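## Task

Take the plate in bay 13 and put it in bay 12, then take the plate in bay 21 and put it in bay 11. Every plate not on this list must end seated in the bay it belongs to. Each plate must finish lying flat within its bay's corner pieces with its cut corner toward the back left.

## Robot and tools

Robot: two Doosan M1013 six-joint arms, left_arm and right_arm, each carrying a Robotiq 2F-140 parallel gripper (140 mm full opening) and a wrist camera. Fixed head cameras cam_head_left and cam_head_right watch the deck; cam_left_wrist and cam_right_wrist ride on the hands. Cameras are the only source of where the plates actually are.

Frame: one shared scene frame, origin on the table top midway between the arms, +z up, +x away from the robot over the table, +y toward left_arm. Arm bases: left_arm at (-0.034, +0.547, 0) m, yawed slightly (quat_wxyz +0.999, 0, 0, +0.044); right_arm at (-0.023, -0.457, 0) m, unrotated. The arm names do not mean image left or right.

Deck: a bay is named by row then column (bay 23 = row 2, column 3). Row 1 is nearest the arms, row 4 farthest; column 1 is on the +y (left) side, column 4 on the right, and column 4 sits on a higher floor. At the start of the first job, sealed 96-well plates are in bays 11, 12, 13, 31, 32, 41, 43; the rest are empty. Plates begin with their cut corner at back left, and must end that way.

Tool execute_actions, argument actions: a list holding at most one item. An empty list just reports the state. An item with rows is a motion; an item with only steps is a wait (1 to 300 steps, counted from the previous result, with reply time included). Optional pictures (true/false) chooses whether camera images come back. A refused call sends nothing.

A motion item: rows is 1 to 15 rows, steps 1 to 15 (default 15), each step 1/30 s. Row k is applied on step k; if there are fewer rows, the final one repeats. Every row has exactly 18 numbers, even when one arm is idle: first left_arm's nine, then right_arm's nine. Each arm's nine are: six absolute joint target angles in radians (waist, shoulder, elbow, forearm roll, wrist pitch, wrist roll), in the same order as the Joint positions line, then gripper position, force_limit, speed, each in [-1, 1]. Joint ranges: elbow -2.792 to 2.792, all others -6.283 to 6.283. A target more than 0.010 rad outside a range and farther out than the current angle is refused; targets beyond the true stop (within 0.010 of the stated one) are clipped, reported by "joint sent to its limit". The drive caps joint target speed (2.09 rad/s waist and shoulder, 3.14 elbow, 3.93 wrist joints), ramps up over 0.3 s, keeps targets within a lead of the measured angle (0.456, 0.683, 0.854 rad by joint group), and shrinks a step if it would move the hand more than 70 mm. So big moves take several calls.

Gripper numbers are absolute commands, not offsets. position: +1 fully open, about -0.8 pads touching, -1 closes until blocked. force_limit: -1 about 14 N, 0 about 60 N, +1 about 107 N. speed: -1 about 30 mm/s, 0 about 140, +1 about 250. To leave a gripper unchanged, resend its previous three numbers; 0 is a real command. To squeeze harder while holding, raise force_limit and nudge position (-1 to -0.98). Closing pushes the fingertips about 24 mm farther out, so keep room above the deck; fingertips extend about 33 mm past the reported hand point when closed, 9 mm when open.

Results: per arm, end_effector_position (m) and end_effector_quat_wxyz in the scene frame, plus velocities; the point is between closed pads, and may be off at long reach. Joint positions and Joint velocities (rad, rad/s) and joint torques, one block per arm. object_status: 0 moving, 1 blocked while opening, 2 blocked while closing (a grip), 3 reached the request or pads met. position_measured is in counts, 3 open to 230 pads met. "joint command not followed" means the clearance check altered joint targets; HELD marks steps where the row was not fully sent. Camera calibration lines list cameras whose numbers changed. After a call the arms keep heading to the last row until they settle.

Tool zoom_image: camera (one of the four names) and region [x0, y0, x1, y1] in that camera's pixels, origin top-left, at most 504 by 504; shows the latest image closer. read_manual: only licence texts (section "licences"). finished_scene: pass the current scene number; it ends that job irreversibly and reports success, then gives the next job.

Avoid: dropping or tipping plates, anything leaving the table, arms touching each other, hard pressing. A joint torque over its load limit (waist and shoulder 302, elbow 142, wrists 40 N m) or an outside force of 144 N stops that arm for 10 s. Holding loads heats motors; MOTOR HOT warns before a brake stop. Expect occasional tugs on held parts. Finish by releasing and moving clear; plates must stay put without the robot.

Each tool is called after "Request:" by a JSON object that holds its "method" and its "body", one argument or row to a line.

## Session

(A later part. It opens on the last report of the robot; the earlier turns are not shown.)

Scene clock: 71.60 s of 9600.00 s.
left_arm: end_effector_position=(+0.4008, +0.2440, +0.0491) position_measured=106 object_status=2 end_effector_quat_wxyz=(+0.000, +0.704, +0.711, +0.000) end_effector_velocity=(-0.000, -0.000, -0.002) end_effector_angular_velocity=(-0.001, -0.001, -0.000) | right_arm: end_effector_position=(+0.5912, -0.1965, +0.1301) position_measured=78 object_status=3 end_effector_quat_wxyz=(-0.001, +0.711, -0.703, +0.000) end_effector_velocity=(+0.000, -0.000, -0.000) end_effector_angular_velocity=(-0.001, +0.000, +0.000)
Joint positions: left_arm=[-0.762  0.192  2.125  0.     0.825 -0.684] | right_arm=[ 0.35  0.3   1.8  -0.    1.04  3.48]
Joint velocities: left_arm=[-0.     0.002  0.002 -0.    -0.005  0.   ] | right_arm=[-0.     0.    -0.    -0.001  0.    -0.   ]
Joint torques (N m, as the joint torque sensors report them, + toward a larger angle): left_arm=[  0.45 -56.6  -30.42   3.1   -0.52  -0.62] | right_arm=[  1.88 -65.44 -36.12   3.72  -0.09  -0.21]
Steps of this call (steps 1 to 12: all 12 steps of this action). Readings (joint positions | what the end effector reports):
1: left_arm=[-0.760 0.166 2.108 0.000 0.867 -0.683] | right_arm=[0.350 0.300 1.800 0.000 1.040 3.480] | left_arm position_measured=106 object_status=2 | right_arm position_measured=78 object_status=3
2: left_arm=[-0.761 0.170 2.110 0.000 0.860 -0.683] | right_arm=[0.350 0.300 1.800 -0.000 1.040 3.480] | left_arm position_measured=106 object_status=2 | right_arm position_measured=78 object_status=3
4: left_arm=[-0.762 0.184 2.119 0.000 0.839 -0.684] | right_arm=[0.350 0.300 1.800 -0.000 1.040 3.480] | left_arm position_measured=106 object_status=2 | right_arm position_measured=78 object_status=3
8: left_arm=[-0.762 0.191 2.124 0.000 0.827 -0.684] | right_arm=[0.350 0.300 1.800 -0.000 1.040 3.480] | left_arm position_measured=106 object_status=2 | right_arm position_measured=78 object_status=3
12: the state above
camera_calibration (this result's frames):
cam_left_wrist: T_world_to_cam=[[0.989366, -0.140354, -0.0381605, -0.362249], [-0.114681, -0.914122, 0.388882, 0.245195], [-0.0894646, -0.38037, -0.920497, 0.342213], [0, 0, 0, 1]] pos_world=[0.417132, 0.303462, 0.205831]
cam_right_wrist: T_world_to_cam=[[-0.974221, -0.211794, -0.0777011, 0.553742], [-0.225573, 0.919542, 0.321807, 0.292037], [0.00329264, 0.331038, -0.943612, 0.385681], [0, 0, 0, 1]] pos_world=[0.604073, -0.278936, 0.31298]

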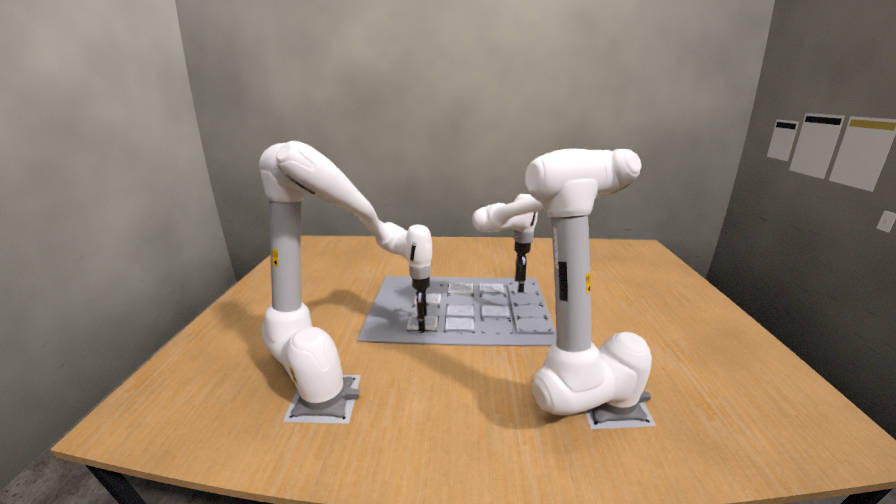

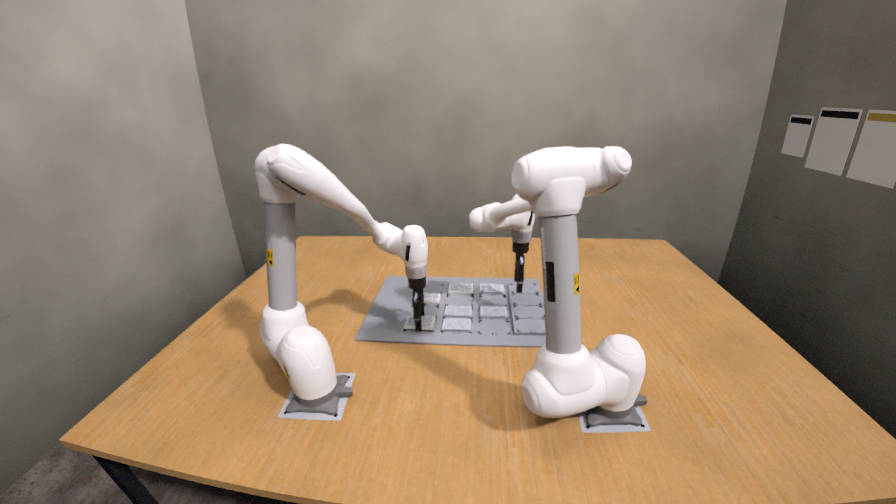

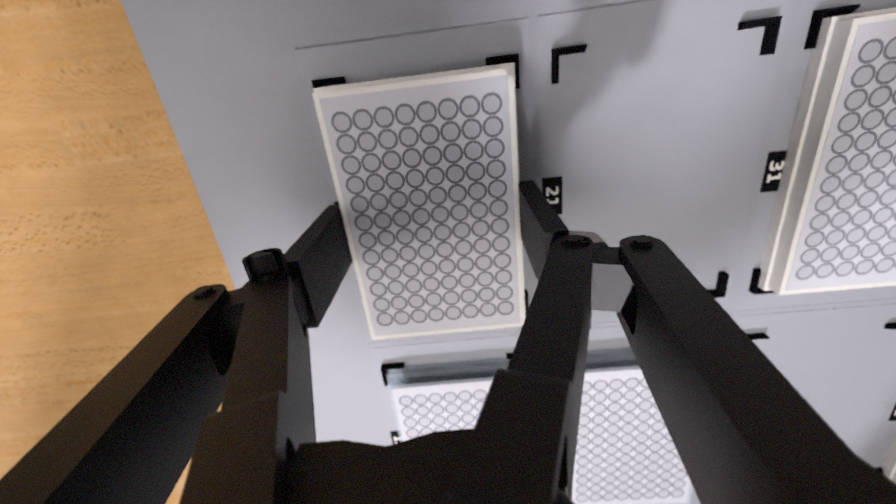

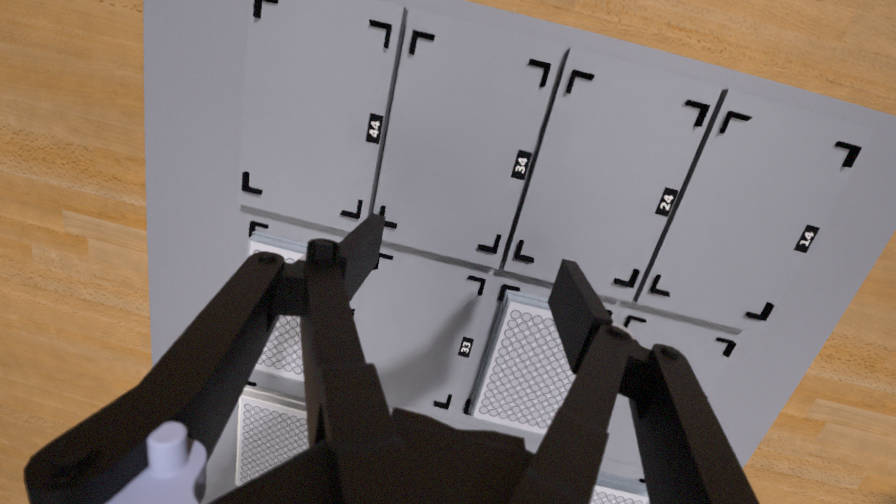

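Request:
{"method": "execute_actions", "body": {
  "actions": [
    {"rows":[[-0.762,0.1975,2.1280,0,0.8161,-0.684,-1,-0.3,-0.6,0.35,0.30,1.80,0,1.04,3.48,0.4,-0.3,-0.6],[-0.762,0.1975,2.1280,0,0.8161,-0.684,-1,-0.3,-0.6,0.35,0.30,1.80,0,1.04,3.48,0.4,-0.3,-0.6],[-0.762,0.1975,2.1280,0,0.8161,-0.684,-1,-0.3,-0.6,0.35,0.30,1.80,0,1.04,3.48,0.4,-0.3,-0.6],[-0.762,0.1975,2.1280,0,0.8161,-0.684,-1,-0.3,-0.6,0.35,0.30,1.80,0,1.04,3.48,0.4,-0.3,-0.6],[-0.762,0.1997,2.1294,0,0.8125,-0.684,-1,-0.3,-0.6,0.35,0.30,1.80,0,1.04,3.48,0.4,-0.3,-0.6],[-0.762,0.1997,2.1294,0,0.8125,-0.684,-1,-0.3,-0.6,0.35,0.30,1.80,0,1.04,3.48,0.4,-0.3,-0.6],[-0.762,0.1997,2.1294,0,0.8125,-0.684,-1,-0.3,-0.6,0.35,0.30,1.80,0,1.04,3.48,0.4,-0.3,-0.6],[-0.762,0.2019,2.1307,0,0.8090,-0.684,-1,-0.3,-0.6,0.35,0.30,1.80,0,1.04,3.48,0.4,-0.3,-0.6]],"steps":15}
  ]
}}

Request:
{"method": "zoom_image", "body": {
  "camera": "cam_left_wrist",
  "region": [280,30,580,360]
}}

Request:
{"method": "zoom_image", "body": {
  "camera": "cam_head_left",
  "region": [400,270,540,340]
}}

Scene clock: 78.60 s of 9600.00 s.
left_arm: end_effector_position=(+0.4007, +0.2441, +0.0417) position_measured=106 object_status=2 end_effector_quat_wxyz=(-0.000, +0.704, +0.711, -0.000) end_effector_velocity=(-0.000, +0.000, -0.002) end_effector_angular_velocity=(+0.000, +0.001, +0.000) | right_arm: end_effector_position=(+0.5912, -0.1965, +0.1301) position_measured=78 object_status=3 end_effector_quat_wxyz=(-0.001, +0.711, -0.703, +0.000) end_effector_velocity=(-0.000, -0.000, +0.000) end_effector_angular_velocity=(-0.000, +0.001, -0.000)
Joint positions: left_arm=[-0.762  0.202  2.131 -0.     0.809 -0.684] | right_arm=[ 0.35  0.3   1.8  -0.    1.04  3.48]
Joint velocities: left_arm=[ 0.     0.002  0.001 -0.    -0.003  0.   ] | right_arm=[ 0.    -0.     0.     0.     0.001  0.   ]
Joint torques (N m, as the joint torque sensors report them, + toward a larger angle): left_arm=[  4.07 -53.03 -30.16   3.05   0.07  -0.71] | right_arm=[  2.17 -65.89 -36.25   3.53  -0.04  -0.32]
Steps of this call (steps 1 to 15: the robot went on to your last target; steps 16 to 90: nothing new was sent; then 3.50 s passed at rest; steps 91 to 105: all 15 steps of this action). Readings (joint positions | what the end effector reports):
91: left_arm=[-0.762 0.193 2.125 -0.000 0.824 -0.684] | right_arm=[0.350 0.300 1.800 -0.000 1.040 3.480] | left_arm position_measured=106 object_status=2 | right_arm position_measured=78 object_status=3
92: left_arm=[-0.762 0.194 2.126 -0.000 0.822 -0.684] | right_arm=[0.350 0.300 1.800 -0.000 1.040 3.480] | left_arm position_measured=106 object_status=2 | right_arm position_measured=78 object_status=3
94: left_arm=[-0.762 0.196 2.127 -0.000 0.818 -0.684] | right_arm=[0.350 0.300 1.800 -0.000 1.040 3.480] | left_arm position_measured=106 object_status=2 | right_arm position_measured=78 object_status=3
98: left_arm=[-0.762 0.199 2.129 -0.000 0.814 -0.684] | right_arm=[0.350 0.300 1.800 0.000 1.040 3.480] | left_arm position_measured=106 object_status=2 | right_arm position_measured=78 object_status=3
105: the state above
camera_calibration (this result's frames):
cam_left_wrist: T_world_to_cam=[[0.98937, -0.140313, -0.0382112, -0.362397], [-0.114619, -0.914115, 0.388917, 0.248112], [-0.0894995, -0.380403, -0.92048, 0.335387], [0, 0, 0, 1]] pos_world=[0.417, 0.303536, 0.198374]
cam_right_wrist: T_world_to_cam=[[-0.974221, -0.211794, -0.0777011, 0.553742], [-0.225573, 0.919542, 0.321807, 0.292037], [0.00329257, 0.331038, -0.943612, 0.385681], [0, 0, 0, 1]] pos_world=[0.604073, -0.278936, 0.31298]

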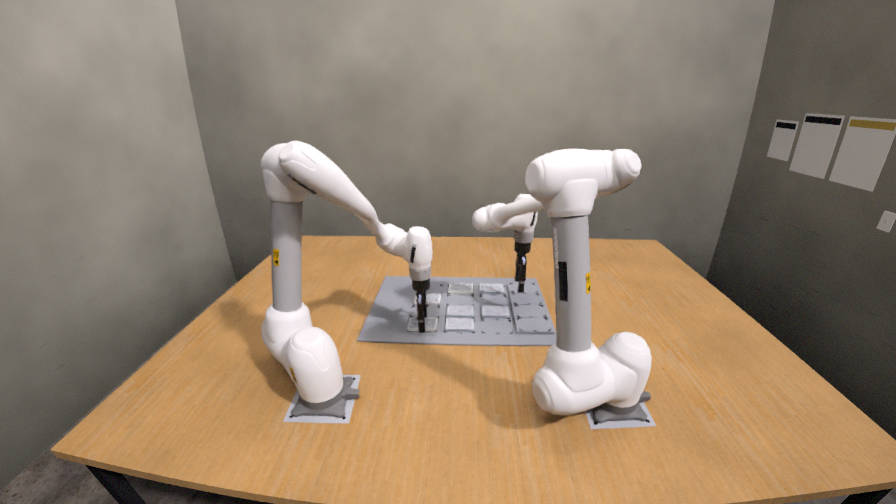

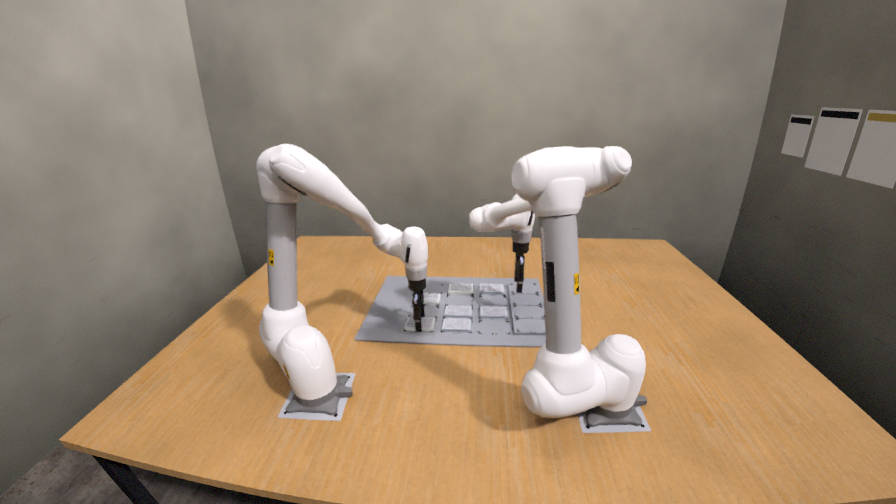

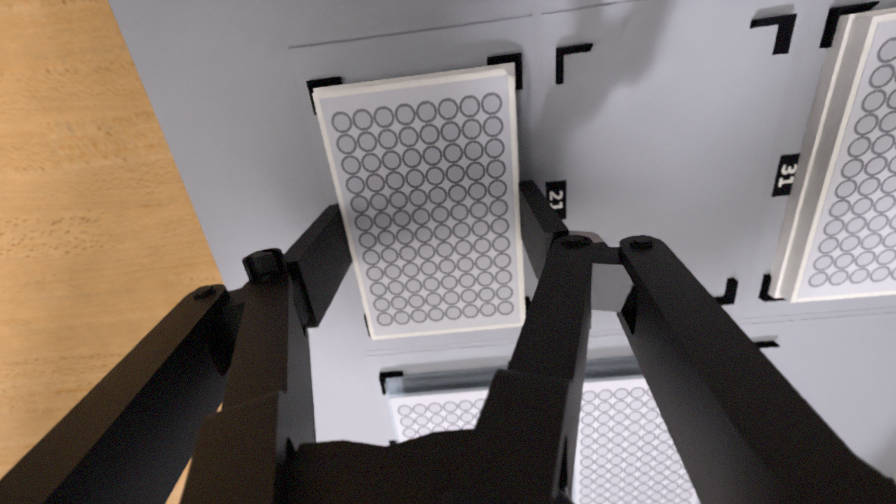

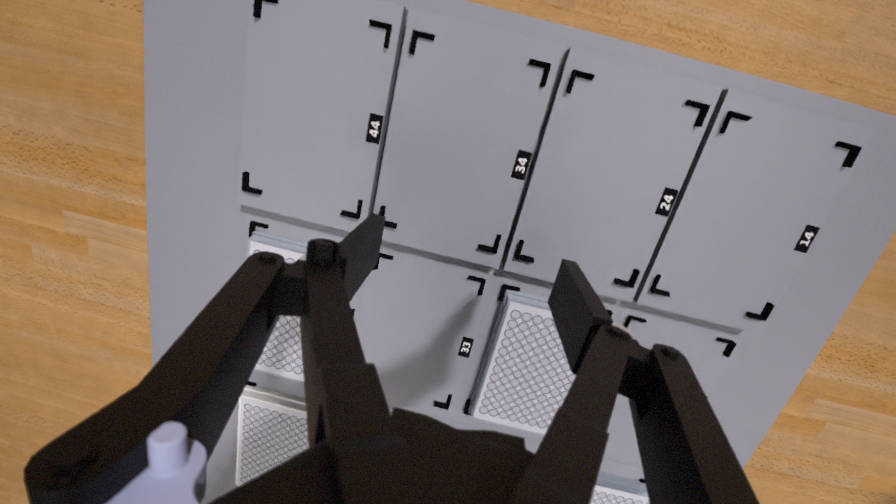

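Region (280, 30, 580, 360) of cam_left_wrist's 896x504 image, scaled by 1.527, with more detail than that image has; it fills the left 458 columns of this view, and the rest is white.

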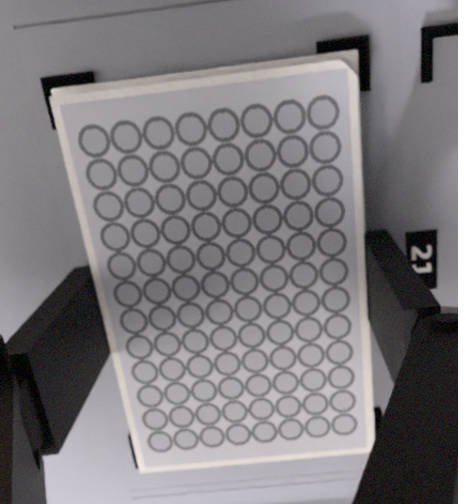

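Region (400, 270, 540, 340) of cam_head_left's 896x504 image, scaled by 3.600, with more detail than that image has.

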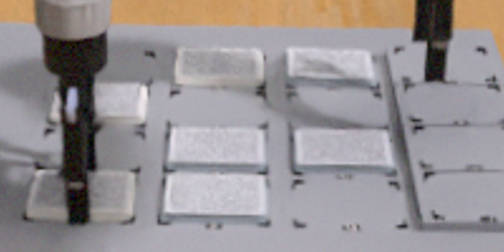

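Request:
{"method": "execute_actions", "body": {
  "actions": [
    {"rows":[[-0.762,0.2030,2.1314,0,0.8072,-0.684,-1,-0.3,-0.6,0.35,0.30,1.80,0,1.04,3.48,0.4,-0.3,-0.6],[-0.762,0.2030,2.1314,0,0.8072,-0.684,-1,-0.3,-0.6,0.35,0.30,1.80,0,1.04,3.48,0.4,-0.3,-0.6],[-0.762,0.2030,2.1314,0,0.8072,-0.684,-1,-0.3,-0.6,0.35,0.30,1.80,0,1.04,3.48,0.4,-0.3,-0.6],[-0.762,0.2030,2.1314,0,0.8072,-0.684,-1,-0.3,-0.6,0.35,0.30,1.80,0,1.04,3.48,0.4,-0.3,-0.6],[-0.762,0.2030,2.1314,0,0.8072,-0.684,-1,-0.3,-0.6,0.35,0.30,1.80,0,1.04,3.48,0.4,-0.3,-0.6],[-0.762,0.2030,2.1314,0,0.8072,-0.684,0.4,-0.3,-0.6,0.4188,0.5368,1.444,0,1.1608,3.5504,0.4,-0.3,-0.6]],"steps":15}
  ],
  "pictures": false
}}

Request:
{"method": "execute_actions", "body": {
  "actions": [
    {"rows":[[-0.762,0.13,2.083,0,0.9286,-0.684,0.4,-0.3,-0.6,0.4188,0.5368,1.444,0,1.1608,3.5504,0.4,-0.3,-0.6]],"steps":12}
  ]
}}

Request:
{"method": "execute_actions", "body": {
  "actions": [
    {"rows":[[-0.2,0.13,2.083,0,0.9286,-0.127,0.4,-0.3,-0.6,0.4188,0.5368,1.444,0,1.1608,3.5504,0.4,-0.3,-0.6]],"steps":15}
  ],
  "pictures": false
}}

Request:
{"method": "execute_actions", "body": {
  "actions": [
    {"rows":[[-0.2,0.13,2.083,0,0.9286,-0.127,0.4,-0.3,-0.6,0.584,0.6578,1.2043,0,1.2795,3.7156,0.4,-0.3,-0.6]],"steps":15}
  ],
  "pictures": false
}}

Request:
{"method": "execute_actions", "body": {
  "actions": [
    {"steps":8}
  ]
}}

Scene clock: 86.60 s of 9600.00 s.
left_arm: end_effector_position=(+0.4006, +0.2441, +0.0407) position_measured=78 object_status=0 end_effector_quat_wxyz=(-0.000, +0.704, +0.711, +0.000) end_effector_velocity=(+0.000, -0.000, +0.000) end_effector_angular_velocity=(-0.001, -0.001, +0.001) | right_arm: end_effector_position=(+0.6794, -0.1277, +0.1334) position_measured=78 object_status=3 end_effector_quat_wxyz=(-0.000, +0.711, -0.703, +0.000) end_effector_velocity=(+0.303, +0.268, -0.014) end_effector_angular_velocity=(-0.002, +0.006, -0.004)
Joint positions: left_arm=[-0.762  0.203  2.131  0.     0.807 -0.684] | right_arm=[ 0.394  0.454  1.568 -0.     1.119  3.525]
Joint velocities: left_arm=[ 0.    -0.001 -0.    -0.    -0.    -0.   ] | right_arm=[ 0.168  0.577 -0.861  0.     0.291  0.173]
Joint torques (N m, as the joint torque sensors report them, + toward a larger angle): left_arm=[  2.18 -54.94 -30.87   3.29  -0.85  -0.57] | right_arm=[  4.61 -81.19 -36.05   3.7    0.25  -0.37]
Steps of this call (steps 1 to 15: the robot went on to your last target; steps 16 to 90: nothing new was sent; then 4.50 s passed at rest; steps 91 to 105: all 15 steps of this action). Readings (joint positions | what the end effector reports):
91: left_arm=[-0.762 0.202 2.131 0.000 0.809 -0.684] | right_arm=[0.350 0.300 1.800 -0.000 1.040 3.480] | left_arm position_measured=106 object_status=2 | right_arm position_measured=78 object_status=3
92: left_arm=[-0.762 0.202 2.131 0.000 0.808 -0.684] | right_arm=[0.350 0.300 1.800 0.000 1.040 3.480] | left_arm position_measured=106 object_status=2 | right_arm position_measured=78 object_status=3
94: left_arm=[-0.762 0.203 2.131 0.000 0.808 -0.684] | right_arm=[0.350 0.300 1.800 0.000 1.040 3.480] | left_arm position_measured=106 object_status=2 | right_arm position_measured=78 object_status=3
98: left_arm=[-0.762 0.203 2.131 0.000 0.807 -0.684] | right_arm=[0.354 0.316 1.775 -0.000 1.049 3.484] | left_arm position_measured=100 object_status=0 | right_arm position_measured=78 object_status=3
105: the state above

Scene clock: 87.00 s of 9600.00 s.
left_arm: end_effector_position=(+0.4001, +0.2446, +0.0993) position_measured=78 object_status=3 end_effector_quat_wxyz=(-0.000, +0.704, +0.711, +0.000) end_effector_velocity=(-0.000, +0.000, +0.007) end_effector_angular_velocity=(+0.000, +0.000, +0.001) | right_arm: end_effector_position=(+0.7209, -0.0886, +0.1300) position_measured=78 object_status=3 end_effector_quat_wxyz=(-0.000, +0.711, -0.704, +0.000) end_effector_velocity=(+0.002, +0.002, -0.001) end_effector_angular_velocity=(-0.001, +0.002, -0.000)
Joint positions: left_arm=[-0.762  0.131  2.084  0.     0.927 -0.684] | right_arm=[0.419 0.536 1.445 0.    1.161 3.55 ]
Joint velocities: left_arm=[ 0.    -0.008 -0.006  0.     0.015 -0.001] | right_arm=[ 0.001  0.006 -0.007  0.     0.003  0.001]
Joint torques (N m, as the joint torque sensors report them, + toward a larger angle): left_arm=[ -0.16 -53.39 -31.5    3.68  -0.66  -0.43] | right_arm=[  3.11 -92.18 -38.26   3.84  -0.13  -0.02]
Steps of this call (steps 1 to 12: all 12 steps of this action). Readings (joint positions | what the end effector reports):
1: left_arm=[-0.762 0.203 2.131 0.000 0.807 -0.684] | right_arm=[0.400 0.473 1.539 -0.000 1.128 3.531] | left_arm position_measured=78 object_status=0 | right_arm position_measured=78 object_status=3
2: left_arm=[-0.762 0.200 2.129 0.000 0.813 -0.684] | right_arm=[0.405 0.492 1.512 -0.000 1.138 3.537] | left_arm position_measured=78 object_status=0 | right_arm position_measured=78 object_status=3
4: left_arm=[-0.762 0.172 2.110 0.000 0.860 -0.684] | right_arm=[0.414 0.520 1.470 0.000 1.152 3.545] | left_arm position_measured=78 object_status=3 | right_arm position_measured=78 object_status=3
8: left_arm=[-0.762 0.134 2.086 0.000 0.922 -0.684] | right_arm=[0.418 0.535 1.447 0.000 1.160 3.550] | left_arm position_measured=78 object_status=3 | right_arm position_measured=78 object_status=3
12: the state above
camera_calibration (this result's frames):
cam_left_wrist: T_world_to_cam=[[0.98936, -0.140369, -0.038249, -0.359481], [-0.114667, -0.914153, 0.388812, 0.226139], [-0.0895425, -0.38029, -0.920523, 0.388605], [0, 0, 0, 1]] pos_world=[0.416384, 0.304048, 0.256044]
cam_right_wrist: T_world_to_cam=[[-0.974677, -0.210243, -0.0761734, 0.703268], [-0.223603, 0.920077, 0.321652, 0.220785], [0.0024603, 0.330539, -0.943789, 0.350089], [0, 0, 0, 1]] pos_world=[0.733966, -0.171, 0.312965]

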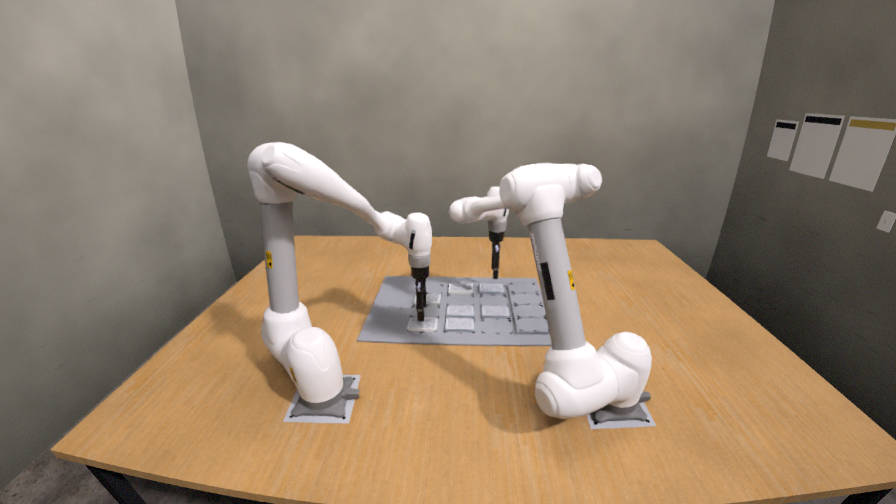

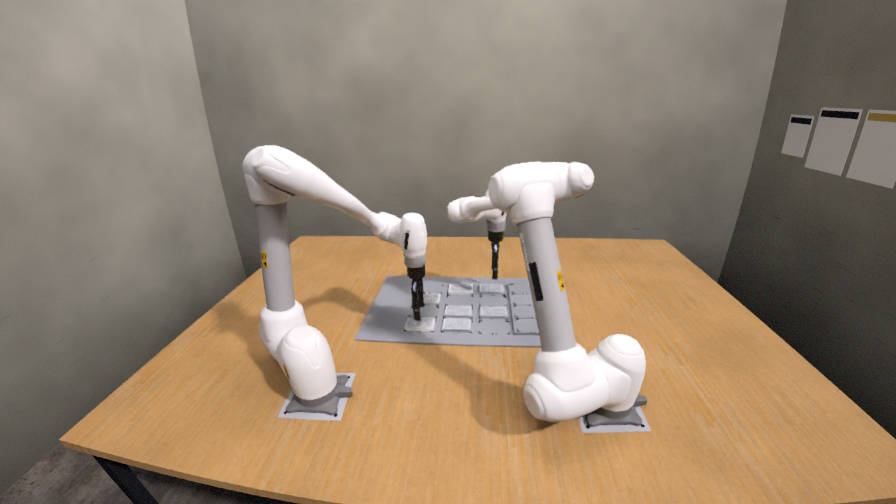

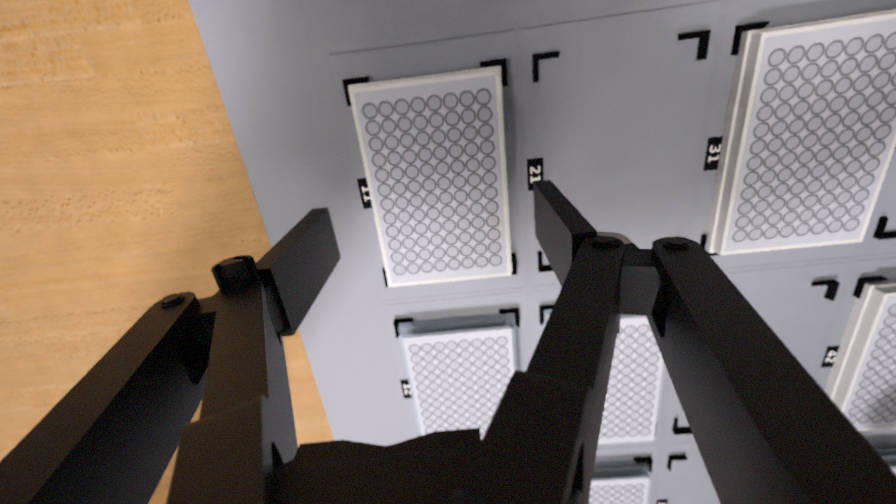

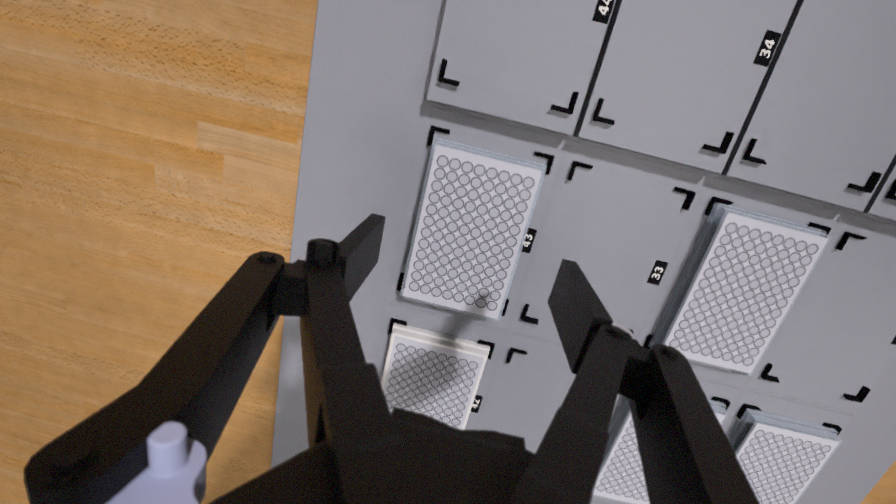

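Scene clock: 87.50 s of 9600.00 s.
left_arm: end_effector_position=(+0.4717, +0.3917, +0.0997) position_measured=78 object_status=3 end_effector_quat_wxyz=(-0.000, +0.707, +0.707, +0.000) end_effector_velocity=(+0.112, +0.364, +0.001) end_effector_angular_velocity=(-0.000, +0.000, +0.048) | right_arm: end_effector_position=(+0.7211, -0.0884, +0.1300) position_measured=78 object_status=3 end_effector_quat_wxyz=(-0.000, +0.711, -0.704, -0.000) end_effector_velocity=(-0.000, +0.000, -0.001) end_effector_angular_velocity=(-0.000, +0.002, -0.000)
Joint positions: left_arm=[-0.451  0.13   2.083  0.     0.928 -0.363] | right_arm=[0.419 0.537 1.444 0.    1.161 3.55 ]
Joint velocities: left_arm=[ 0.72  -0.001 -0.    -0.     0.002  0.673] | right_arm=[-0.     0.002 -0.     0.001  0.001  0.   ]
Joint torques (N m, as the joint torque sensors report them, + toward a larger angle): left_arm=[ -2.41 -52.7  -33.69   3.16  -0.2   -0.3 ] | right_arm=[  2.86 -90.36 -38.44   3.81  -0.08  -0.28]
Steps of this call (steps 1 to 15: all 15 steps of this action). Readings (joint positions | what the end effector reports):
1: left_arm=[-0.762 0.131 2.083 0.000 0.928 -0.684] | right_arm=[0.419 0.536 1.444 0.000 1.161 3.550] | left_arm position_measured=78 object_status=3 | right_arm position_measured=78 object_status=3
2: left_arm=[-0.758 0.130 2.083 0.000 0.928 -0.679] | right_arm=[0.419 0.537 1.444 0.000 1.161 3.550] | left_arm position_measured=78 object_status=3 | right_arm position_measured=78 object_status=3
4: left_arm=[-0.726 0.130 2.083 0.000 0.928 -0.640] | right_arm=[0.419 0.537 1.444 0.000 1.161 3.550] | left_arm position_measured=78 object_status=3 | right_arm position_measured=78 object_status=3
8: left_arm=[-0.622 0.130 2.083 0.000 0.928 -0.524] | right_arm=[0.419 0.537 1.444 0.000 1.161 3.550] | left_arm position_measured=78 object_status=3 | right_arm position_measured=78 object_status=3
15: the state above

Scene clock: 88.00 s of 9600.00 s.
left_arm: end_effector_position=(+0.4945, +0.5216, +0.1000) position_measured=78 object_status=3 end_effector_quat_wxyz=(+0.000, +0.702, +0.712, +0.000) end_effector_velocity=(+0.000, +0.009, -0.001) end_effector_angular_velocity=(+0.000, +0.001, +0.001) | right_arm: end_effector_position=(+0.7214, +0.0722, +0.1496) position_measured=78 object_status=3 end_effector_quat_wxyz=(+0.000, +0.711, -0.703, -0.000) end_effector_velocity=(-0.004, +0.049, +0.007) end_effector_angular_velocity=(+0.001, -0.002, -0.005)
Joint positions: left_arm=[-0.202  0.13   2.083 -0.     0.929 -0.128] | right_arm=[0.581 0.655 1.21  0.    1.277 3.712]
Joint velocities: left_arm=[ 0.018  0.001  0.    -0.    -0.001  0.017] | right_arm=[ 0.047  0.036 -0.075  0.     0.037  0.052]
Joint torques (N m, as the joint torque sensors report them, + toward a larger angle): left_arm=[  1.97 -48.24 -34.26   3.49  -0.35  -0.59] | right_arm=[  -8.59 -107.63  -38.52    3.73    0.12   -0.02]
Steps of this call (steps 1 to 15: all 15 steps of this action). Readings (joint positions | what the end effector reports):
1: left_arm=[-0.427 0.130 2.083 0.000 0.928 -0.340] | right_arm=[0.419 0.537 1.444 0.000 1.161 3.551] | left_arm position_measured=78 object_status=3 | right_arm position_measured=78 object_status=3
2: left_arm=[-0.403 0.130 2.083 0.000 0.928 -0.317] | right_arm=[0.423 0.540 1.437 0.000 1.164 3.555] | left_arm position_measured=78 object_status=3 | right_arm position_measured=78 object_status=3
4: left_arm=[-0.354 0.130 2.083 0.000 0.928 -0.271] | right_arm=[0.452 0.561 1.395 0.000 1.185 3.584] | left_arm position_measured=78 object_status=3 | right_arm position_measured=78 object_status=3
8: left_arm=[-0.258 0.130 2.083 0.000 0.929 -0.182] | right_arm=[0.512 0.605 1.309 0.000 1.228 3.644] | left_arm position_measured=78 object_status=3 | right_arm position_measured=78 object_status=3
15: the state above

Scene clock: 88.27 s of 9600.00 s.
left_arm: end_effector_position=(+0.4945, +0.5224, +0.1000) position_measured=78 object_status=3 end_effector_quat_wxyz=(+0.000, +0.702, +0.712, +0.000) end_effector_velocity=(+0.001, +0.001, -0.000) end_effector_angular_velocity=(+0.000, -0.002, +0.000) | right_arm: end_effector_position=(+0.7211, +0.0755, +0.1501) position_measured=78 object_status=3 end_effector_quat_wxyz=(-0.000, +0.711, -0.704, -0.000) end_effector_velocity=(+0.000, +0.001, -0.000) end_effector_angular_velocity=(-0.001, -0.000, +0.000)
Joint positions: left_arm=[-0.2    0.13   2.083 -0.     0.929 -0.127] | right_arm=[0.584 0.658 1.204 0.    1.279 3.715]
Joint velocities: left_arm=[ 0.001  0.     0.     0.    -0.002  0.001] | right_arm=[ 0.002  0.002 -0.002 -0.001  0.     0.001]
Joint torques (N m, as the joint torque sensors report them, + toward a larger angle): left_arm=[  2.25 -48.87 -34.53   3.27  -0.56  -0.49] | right_arm=[   1.87 -103.66  -39.42    4.03   -0.06   -0.64]
Steps of this call (steps 1 to 8: the robot went on to your last target). Readings (joint positions | what the end effector reports):
1: left_arm=[-0.201 0.130 2.083 -0.000 0.929 -0.128] | right_arm=[0.582 0.656 1.208 0.000 1.278 3.713] | left_arm position_measured=78 object_status=3 | right_arm position_measured=78 object_status=3
2: left_arm=[-0.201 0.130 2.083 -0.000 0.929 -0.128] | right_arm=[0.583 0.657 1.206 0.000 1.278 3.714] | left_arm position_measured=78 object_status=3 | right_arm position_measured=78 object_status=3
4: left_arm=[-0.200 0.130 2.083 -0.000 0.929 -0.127] | right_arm=[0.583 0.657 1.205 0.000 1.279 3.715] | left_arm position_measured=78 object_status=3 | right_arm position_measured=78 object_status=3
8: the state above
camera_calibration (this result's frames):
cam_left_wrist: T_world_to_cam=[[0.990059, -0.135381, -0.03814, -0.416849], [-0.11009, -0.914669, 0.388922, 0.488681], [-0.0875382, -0.380857, -0.920481, 0.502592], [0, 0, 0, 1]] pos_world=[0.5105, 0.581964, 0.256669]
cam_right_wrist: T_world_to_cam=[[-0.974689, -0.210207, -0.0761236, 0.739429], [-0.223553, 0.920092, 0.321644, 0.0633537], [0.00242889, 0.33052, -0.943796, 0.314774], [0, 0, 0, 1]] pos_world=[0.734111, -0.00689712, 0.332993]

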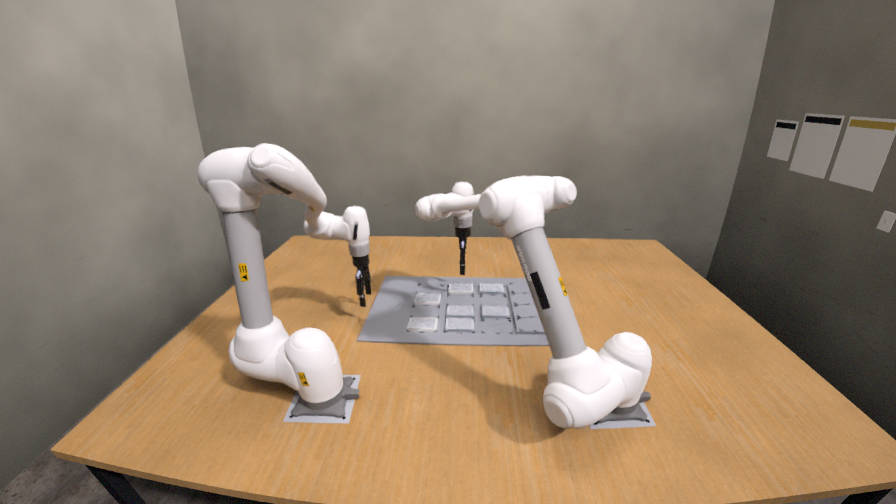

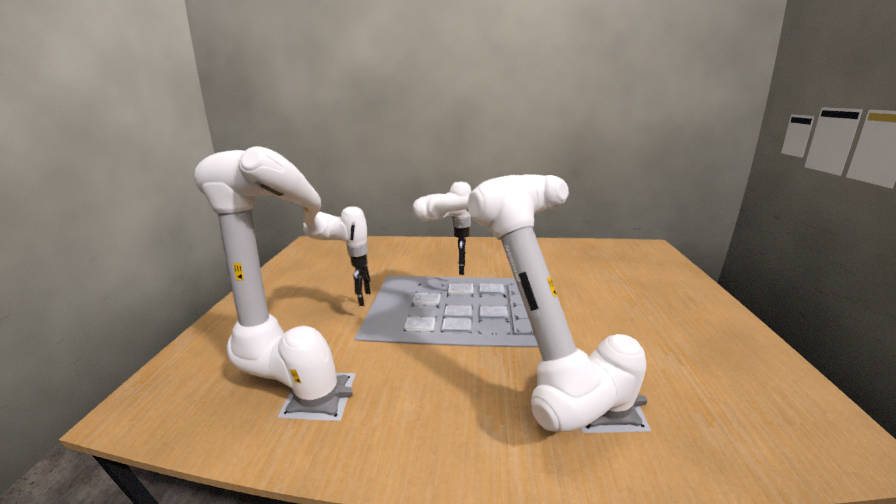

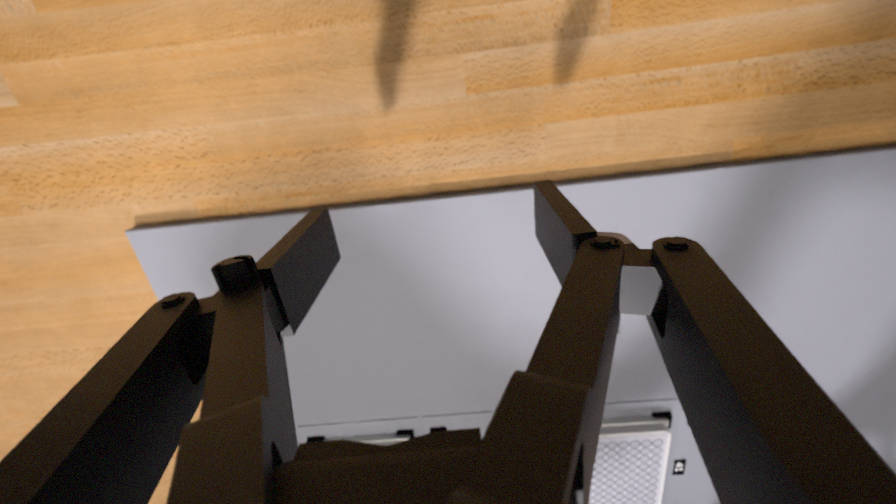

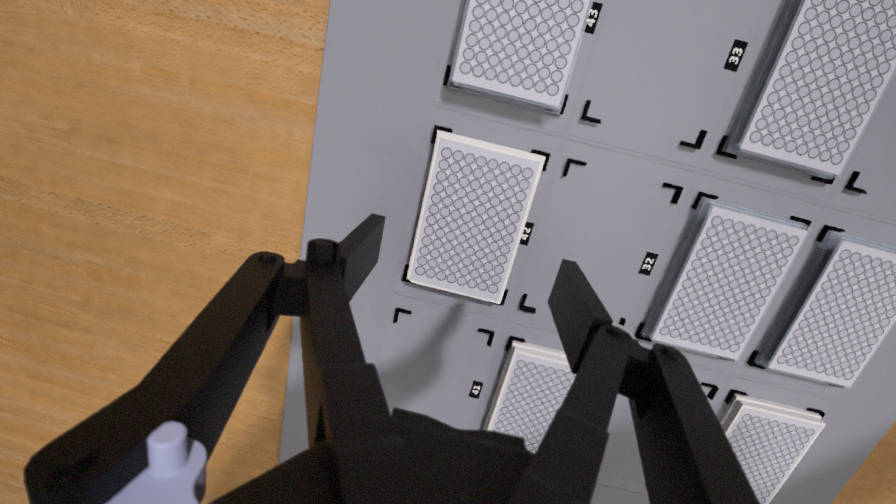

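Request:
{"method": "zoom_image", "body": {
  "camera": "cam_right_wrist",
  "region": [390,60,610,320]
}}

Region (390, 60, 610, 320) of cam_right_wrist's 896x504 image, scaled by 1.938, with more detail than that image has; it fills the left 426 columns of this view, and the rest is white.

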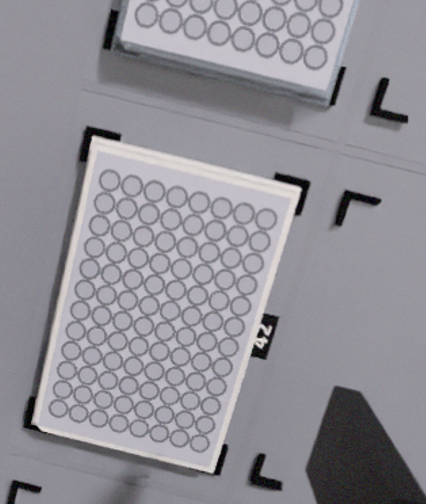

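Request:
{"method": "execute_actions", "body": {
  "actions": [
    {"rows":[[-0.2,0.13,2.083,0,0.9286,-0.127,0.4,-0.3,-0.6,0.584,0.7151,1.2859,0,1.1406,3.7156,0.4,-0.3,-0.6]],"steps":15}
  ]
}}

Request:
{"method": "zoom_image", "body": {
  "camera": "cam_right_wrist",
  "region": [340,30,640,400]
}}

Scene clock: 93.83 s of 9600.00 s.
left_arm: end_effector_position=(+0.4945, +0.5224, +0.0999) position_measured=78 object_status=3 end_effector_quat_wxyz=(-0.000, +0.702, +0.712, -0.000) end_effector_velocity=(-0.000, +0.000, -0.000) end_effector_angular_velocity=(+0.000, +0.001, +0.000) | right_arm: end_effector_position=(+0.7212, +0.0758, +0.0555) position_measured=78 object_status=3 end_effector_quat_wxyz=(-0.000, +0.711, -0.704, +0.000) end_effector_velocity=(-0.000, -0.000, -0.005) end_effector_angular_velocity=(-0.000, +0.000, -0.000)
Joint positions: left_arm=[-0.2    0.13   2.083  0.     0.929 -0.127] | right_arm=[ 0.584  0.715  1.285 -0.     1.141  3.716]
Joint velocities: left_arm=[0.    0.001 0.    0.    0.    0.   ] | right_arm=[-0.     0.003  0.005  0.    -0.008  0.   ]
Joint torques (N m, as the joint torque sensors report them, + toward a larger angle): left_arm=[  2.82 -47.58 -33.82   3.79  -0.32  -0.54] | right_arm=[   2.76 -103.73  -39.57    3.85   -0.23   -0.2 ]
Steps of this call (steps 1 to 15: the robot went on to your last target; steps 16 to 90: nothing new was sent; then 2.07 s passed at rest; steps 91 to 105: all 15 steps of this action). Readings (joint positions | what the end effector reports):
91: left_arm=[-0.200 0.130 2.083 -0.000 0.929 -0.127] | right_arm=[0.584 0.658 1.204 0.000 1.279 3.716] | left_arm position_measured=78 object_status=3 | right_arm position_measured=78 object_status=3
92: left_arm=[-0.200 0.130 2.083 -0.000 0.929 -0.127] | right_arm=[0.584 0.661 1.209 0.000 1.271 3.716] | left_arm position_measured=78 object_status=3 | right_arm position_measured=78 object_status=3
94: left_arm=[-0.200 0.130 2.083 -0.000 0.929 -0.127] | right_arm=[0.584 0.681 1.237 0.000 1.224 3.716] | left_arm position_measured=78 object_status=3 | right_arm position_measured=78 object_status=3
98: left_arm=[-0.200 0.130 2.083 0.000 0.929 -0.127] | right_arm=[0.584 0.710 1.278 -0.000 1.155 3.716] | left_arm position_measured=78 object_status=3 | right_arm position_measured=78 object_status=3
105: the state above
camera_calibration (this result's frames):
cam_left_wrist: T_world_to_cam=[[0.990058, -0.135373, -0.0382031, -0.416835], [-0.110059, -0.914678, 0.388911, 0.488715], [-0.0875915, -0.380839, -0.920483, 0.502593], [0, 0, 0, 1]] pos_world=[0.510501, 0.581996, 0.256637]
cam_right_wrist: T_world_to_cam=[[-0.974645, -0.210352, -0.076285, 0.732351], [-0.223744, 0.920043, 0.321651, 0.0936697], [0.00252543, 0.330564, -0.94378, 0.225327], [0, 0, 0, 1]] pos_world=[0.734171, -0.00661329, 0.238397]

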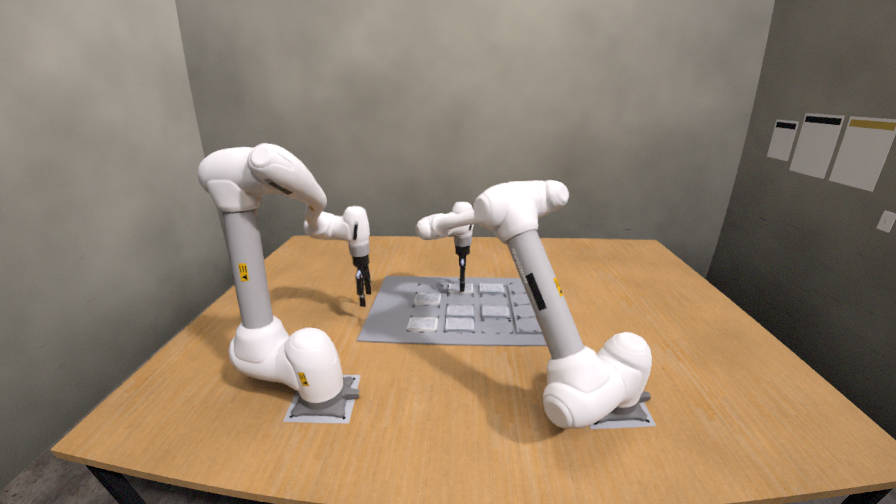

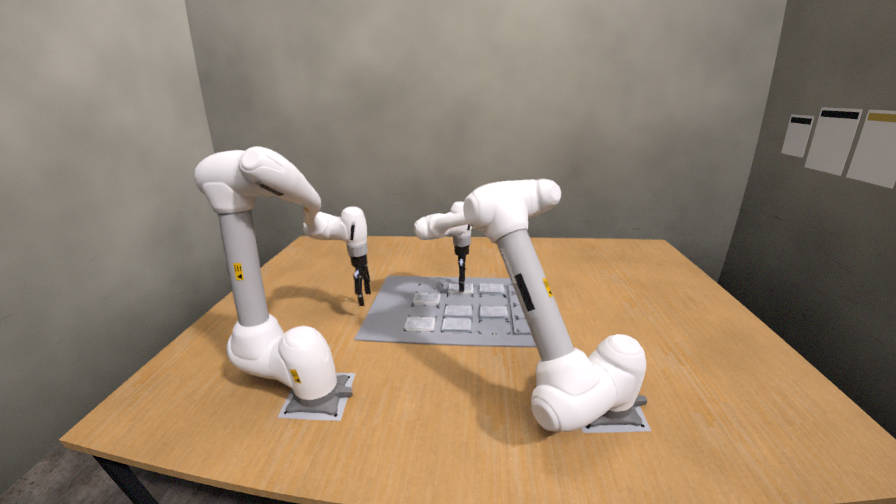

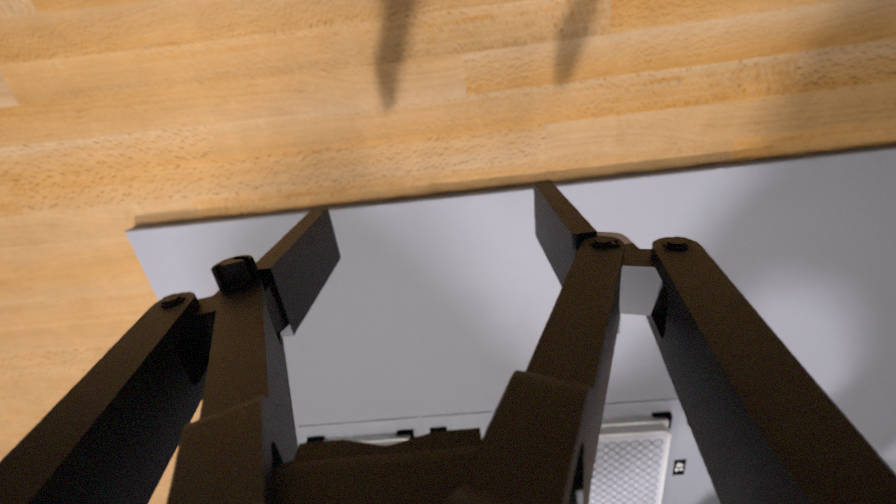

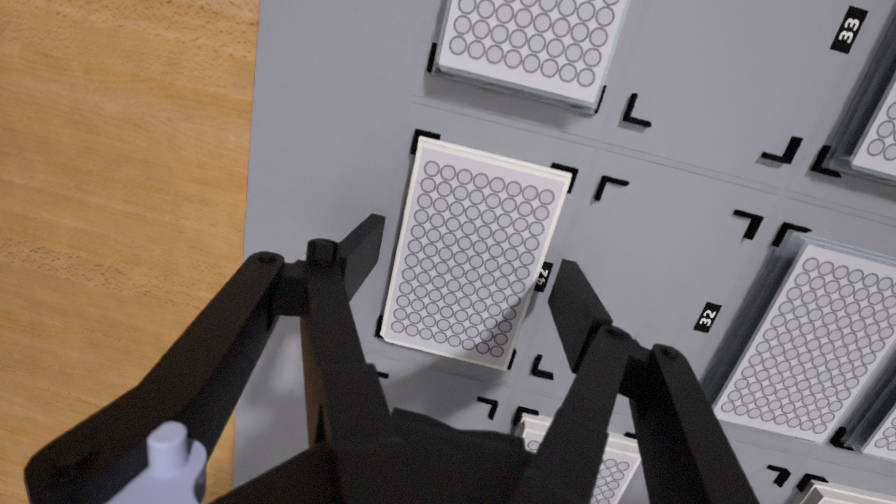

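Region (340, 30, 640, 400) of cam_right_wrist's 896x504 image, scaled by 1.362, with more detail than that image has; it fills the left 409 columns of this view, and the rest is white.

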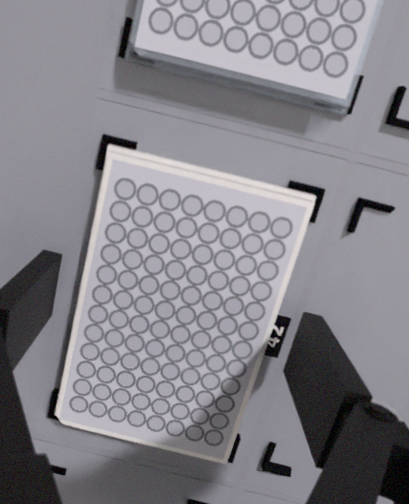

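Request:
{"method": "zoom_image", "body": {
  "camera": "cam_right_wrist",
  "region": [400,110,640,210]
}}

Region (400, 110, 640, 210) of cam_right_wrist's 896x504 image, scaled by 2.100, with more detail than that image has; it fills the top 210 rows of this view, and the rest is white.

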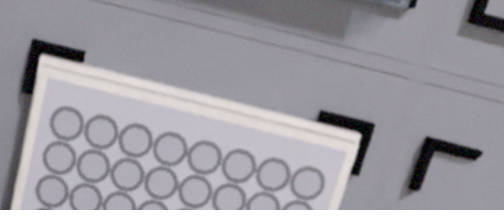

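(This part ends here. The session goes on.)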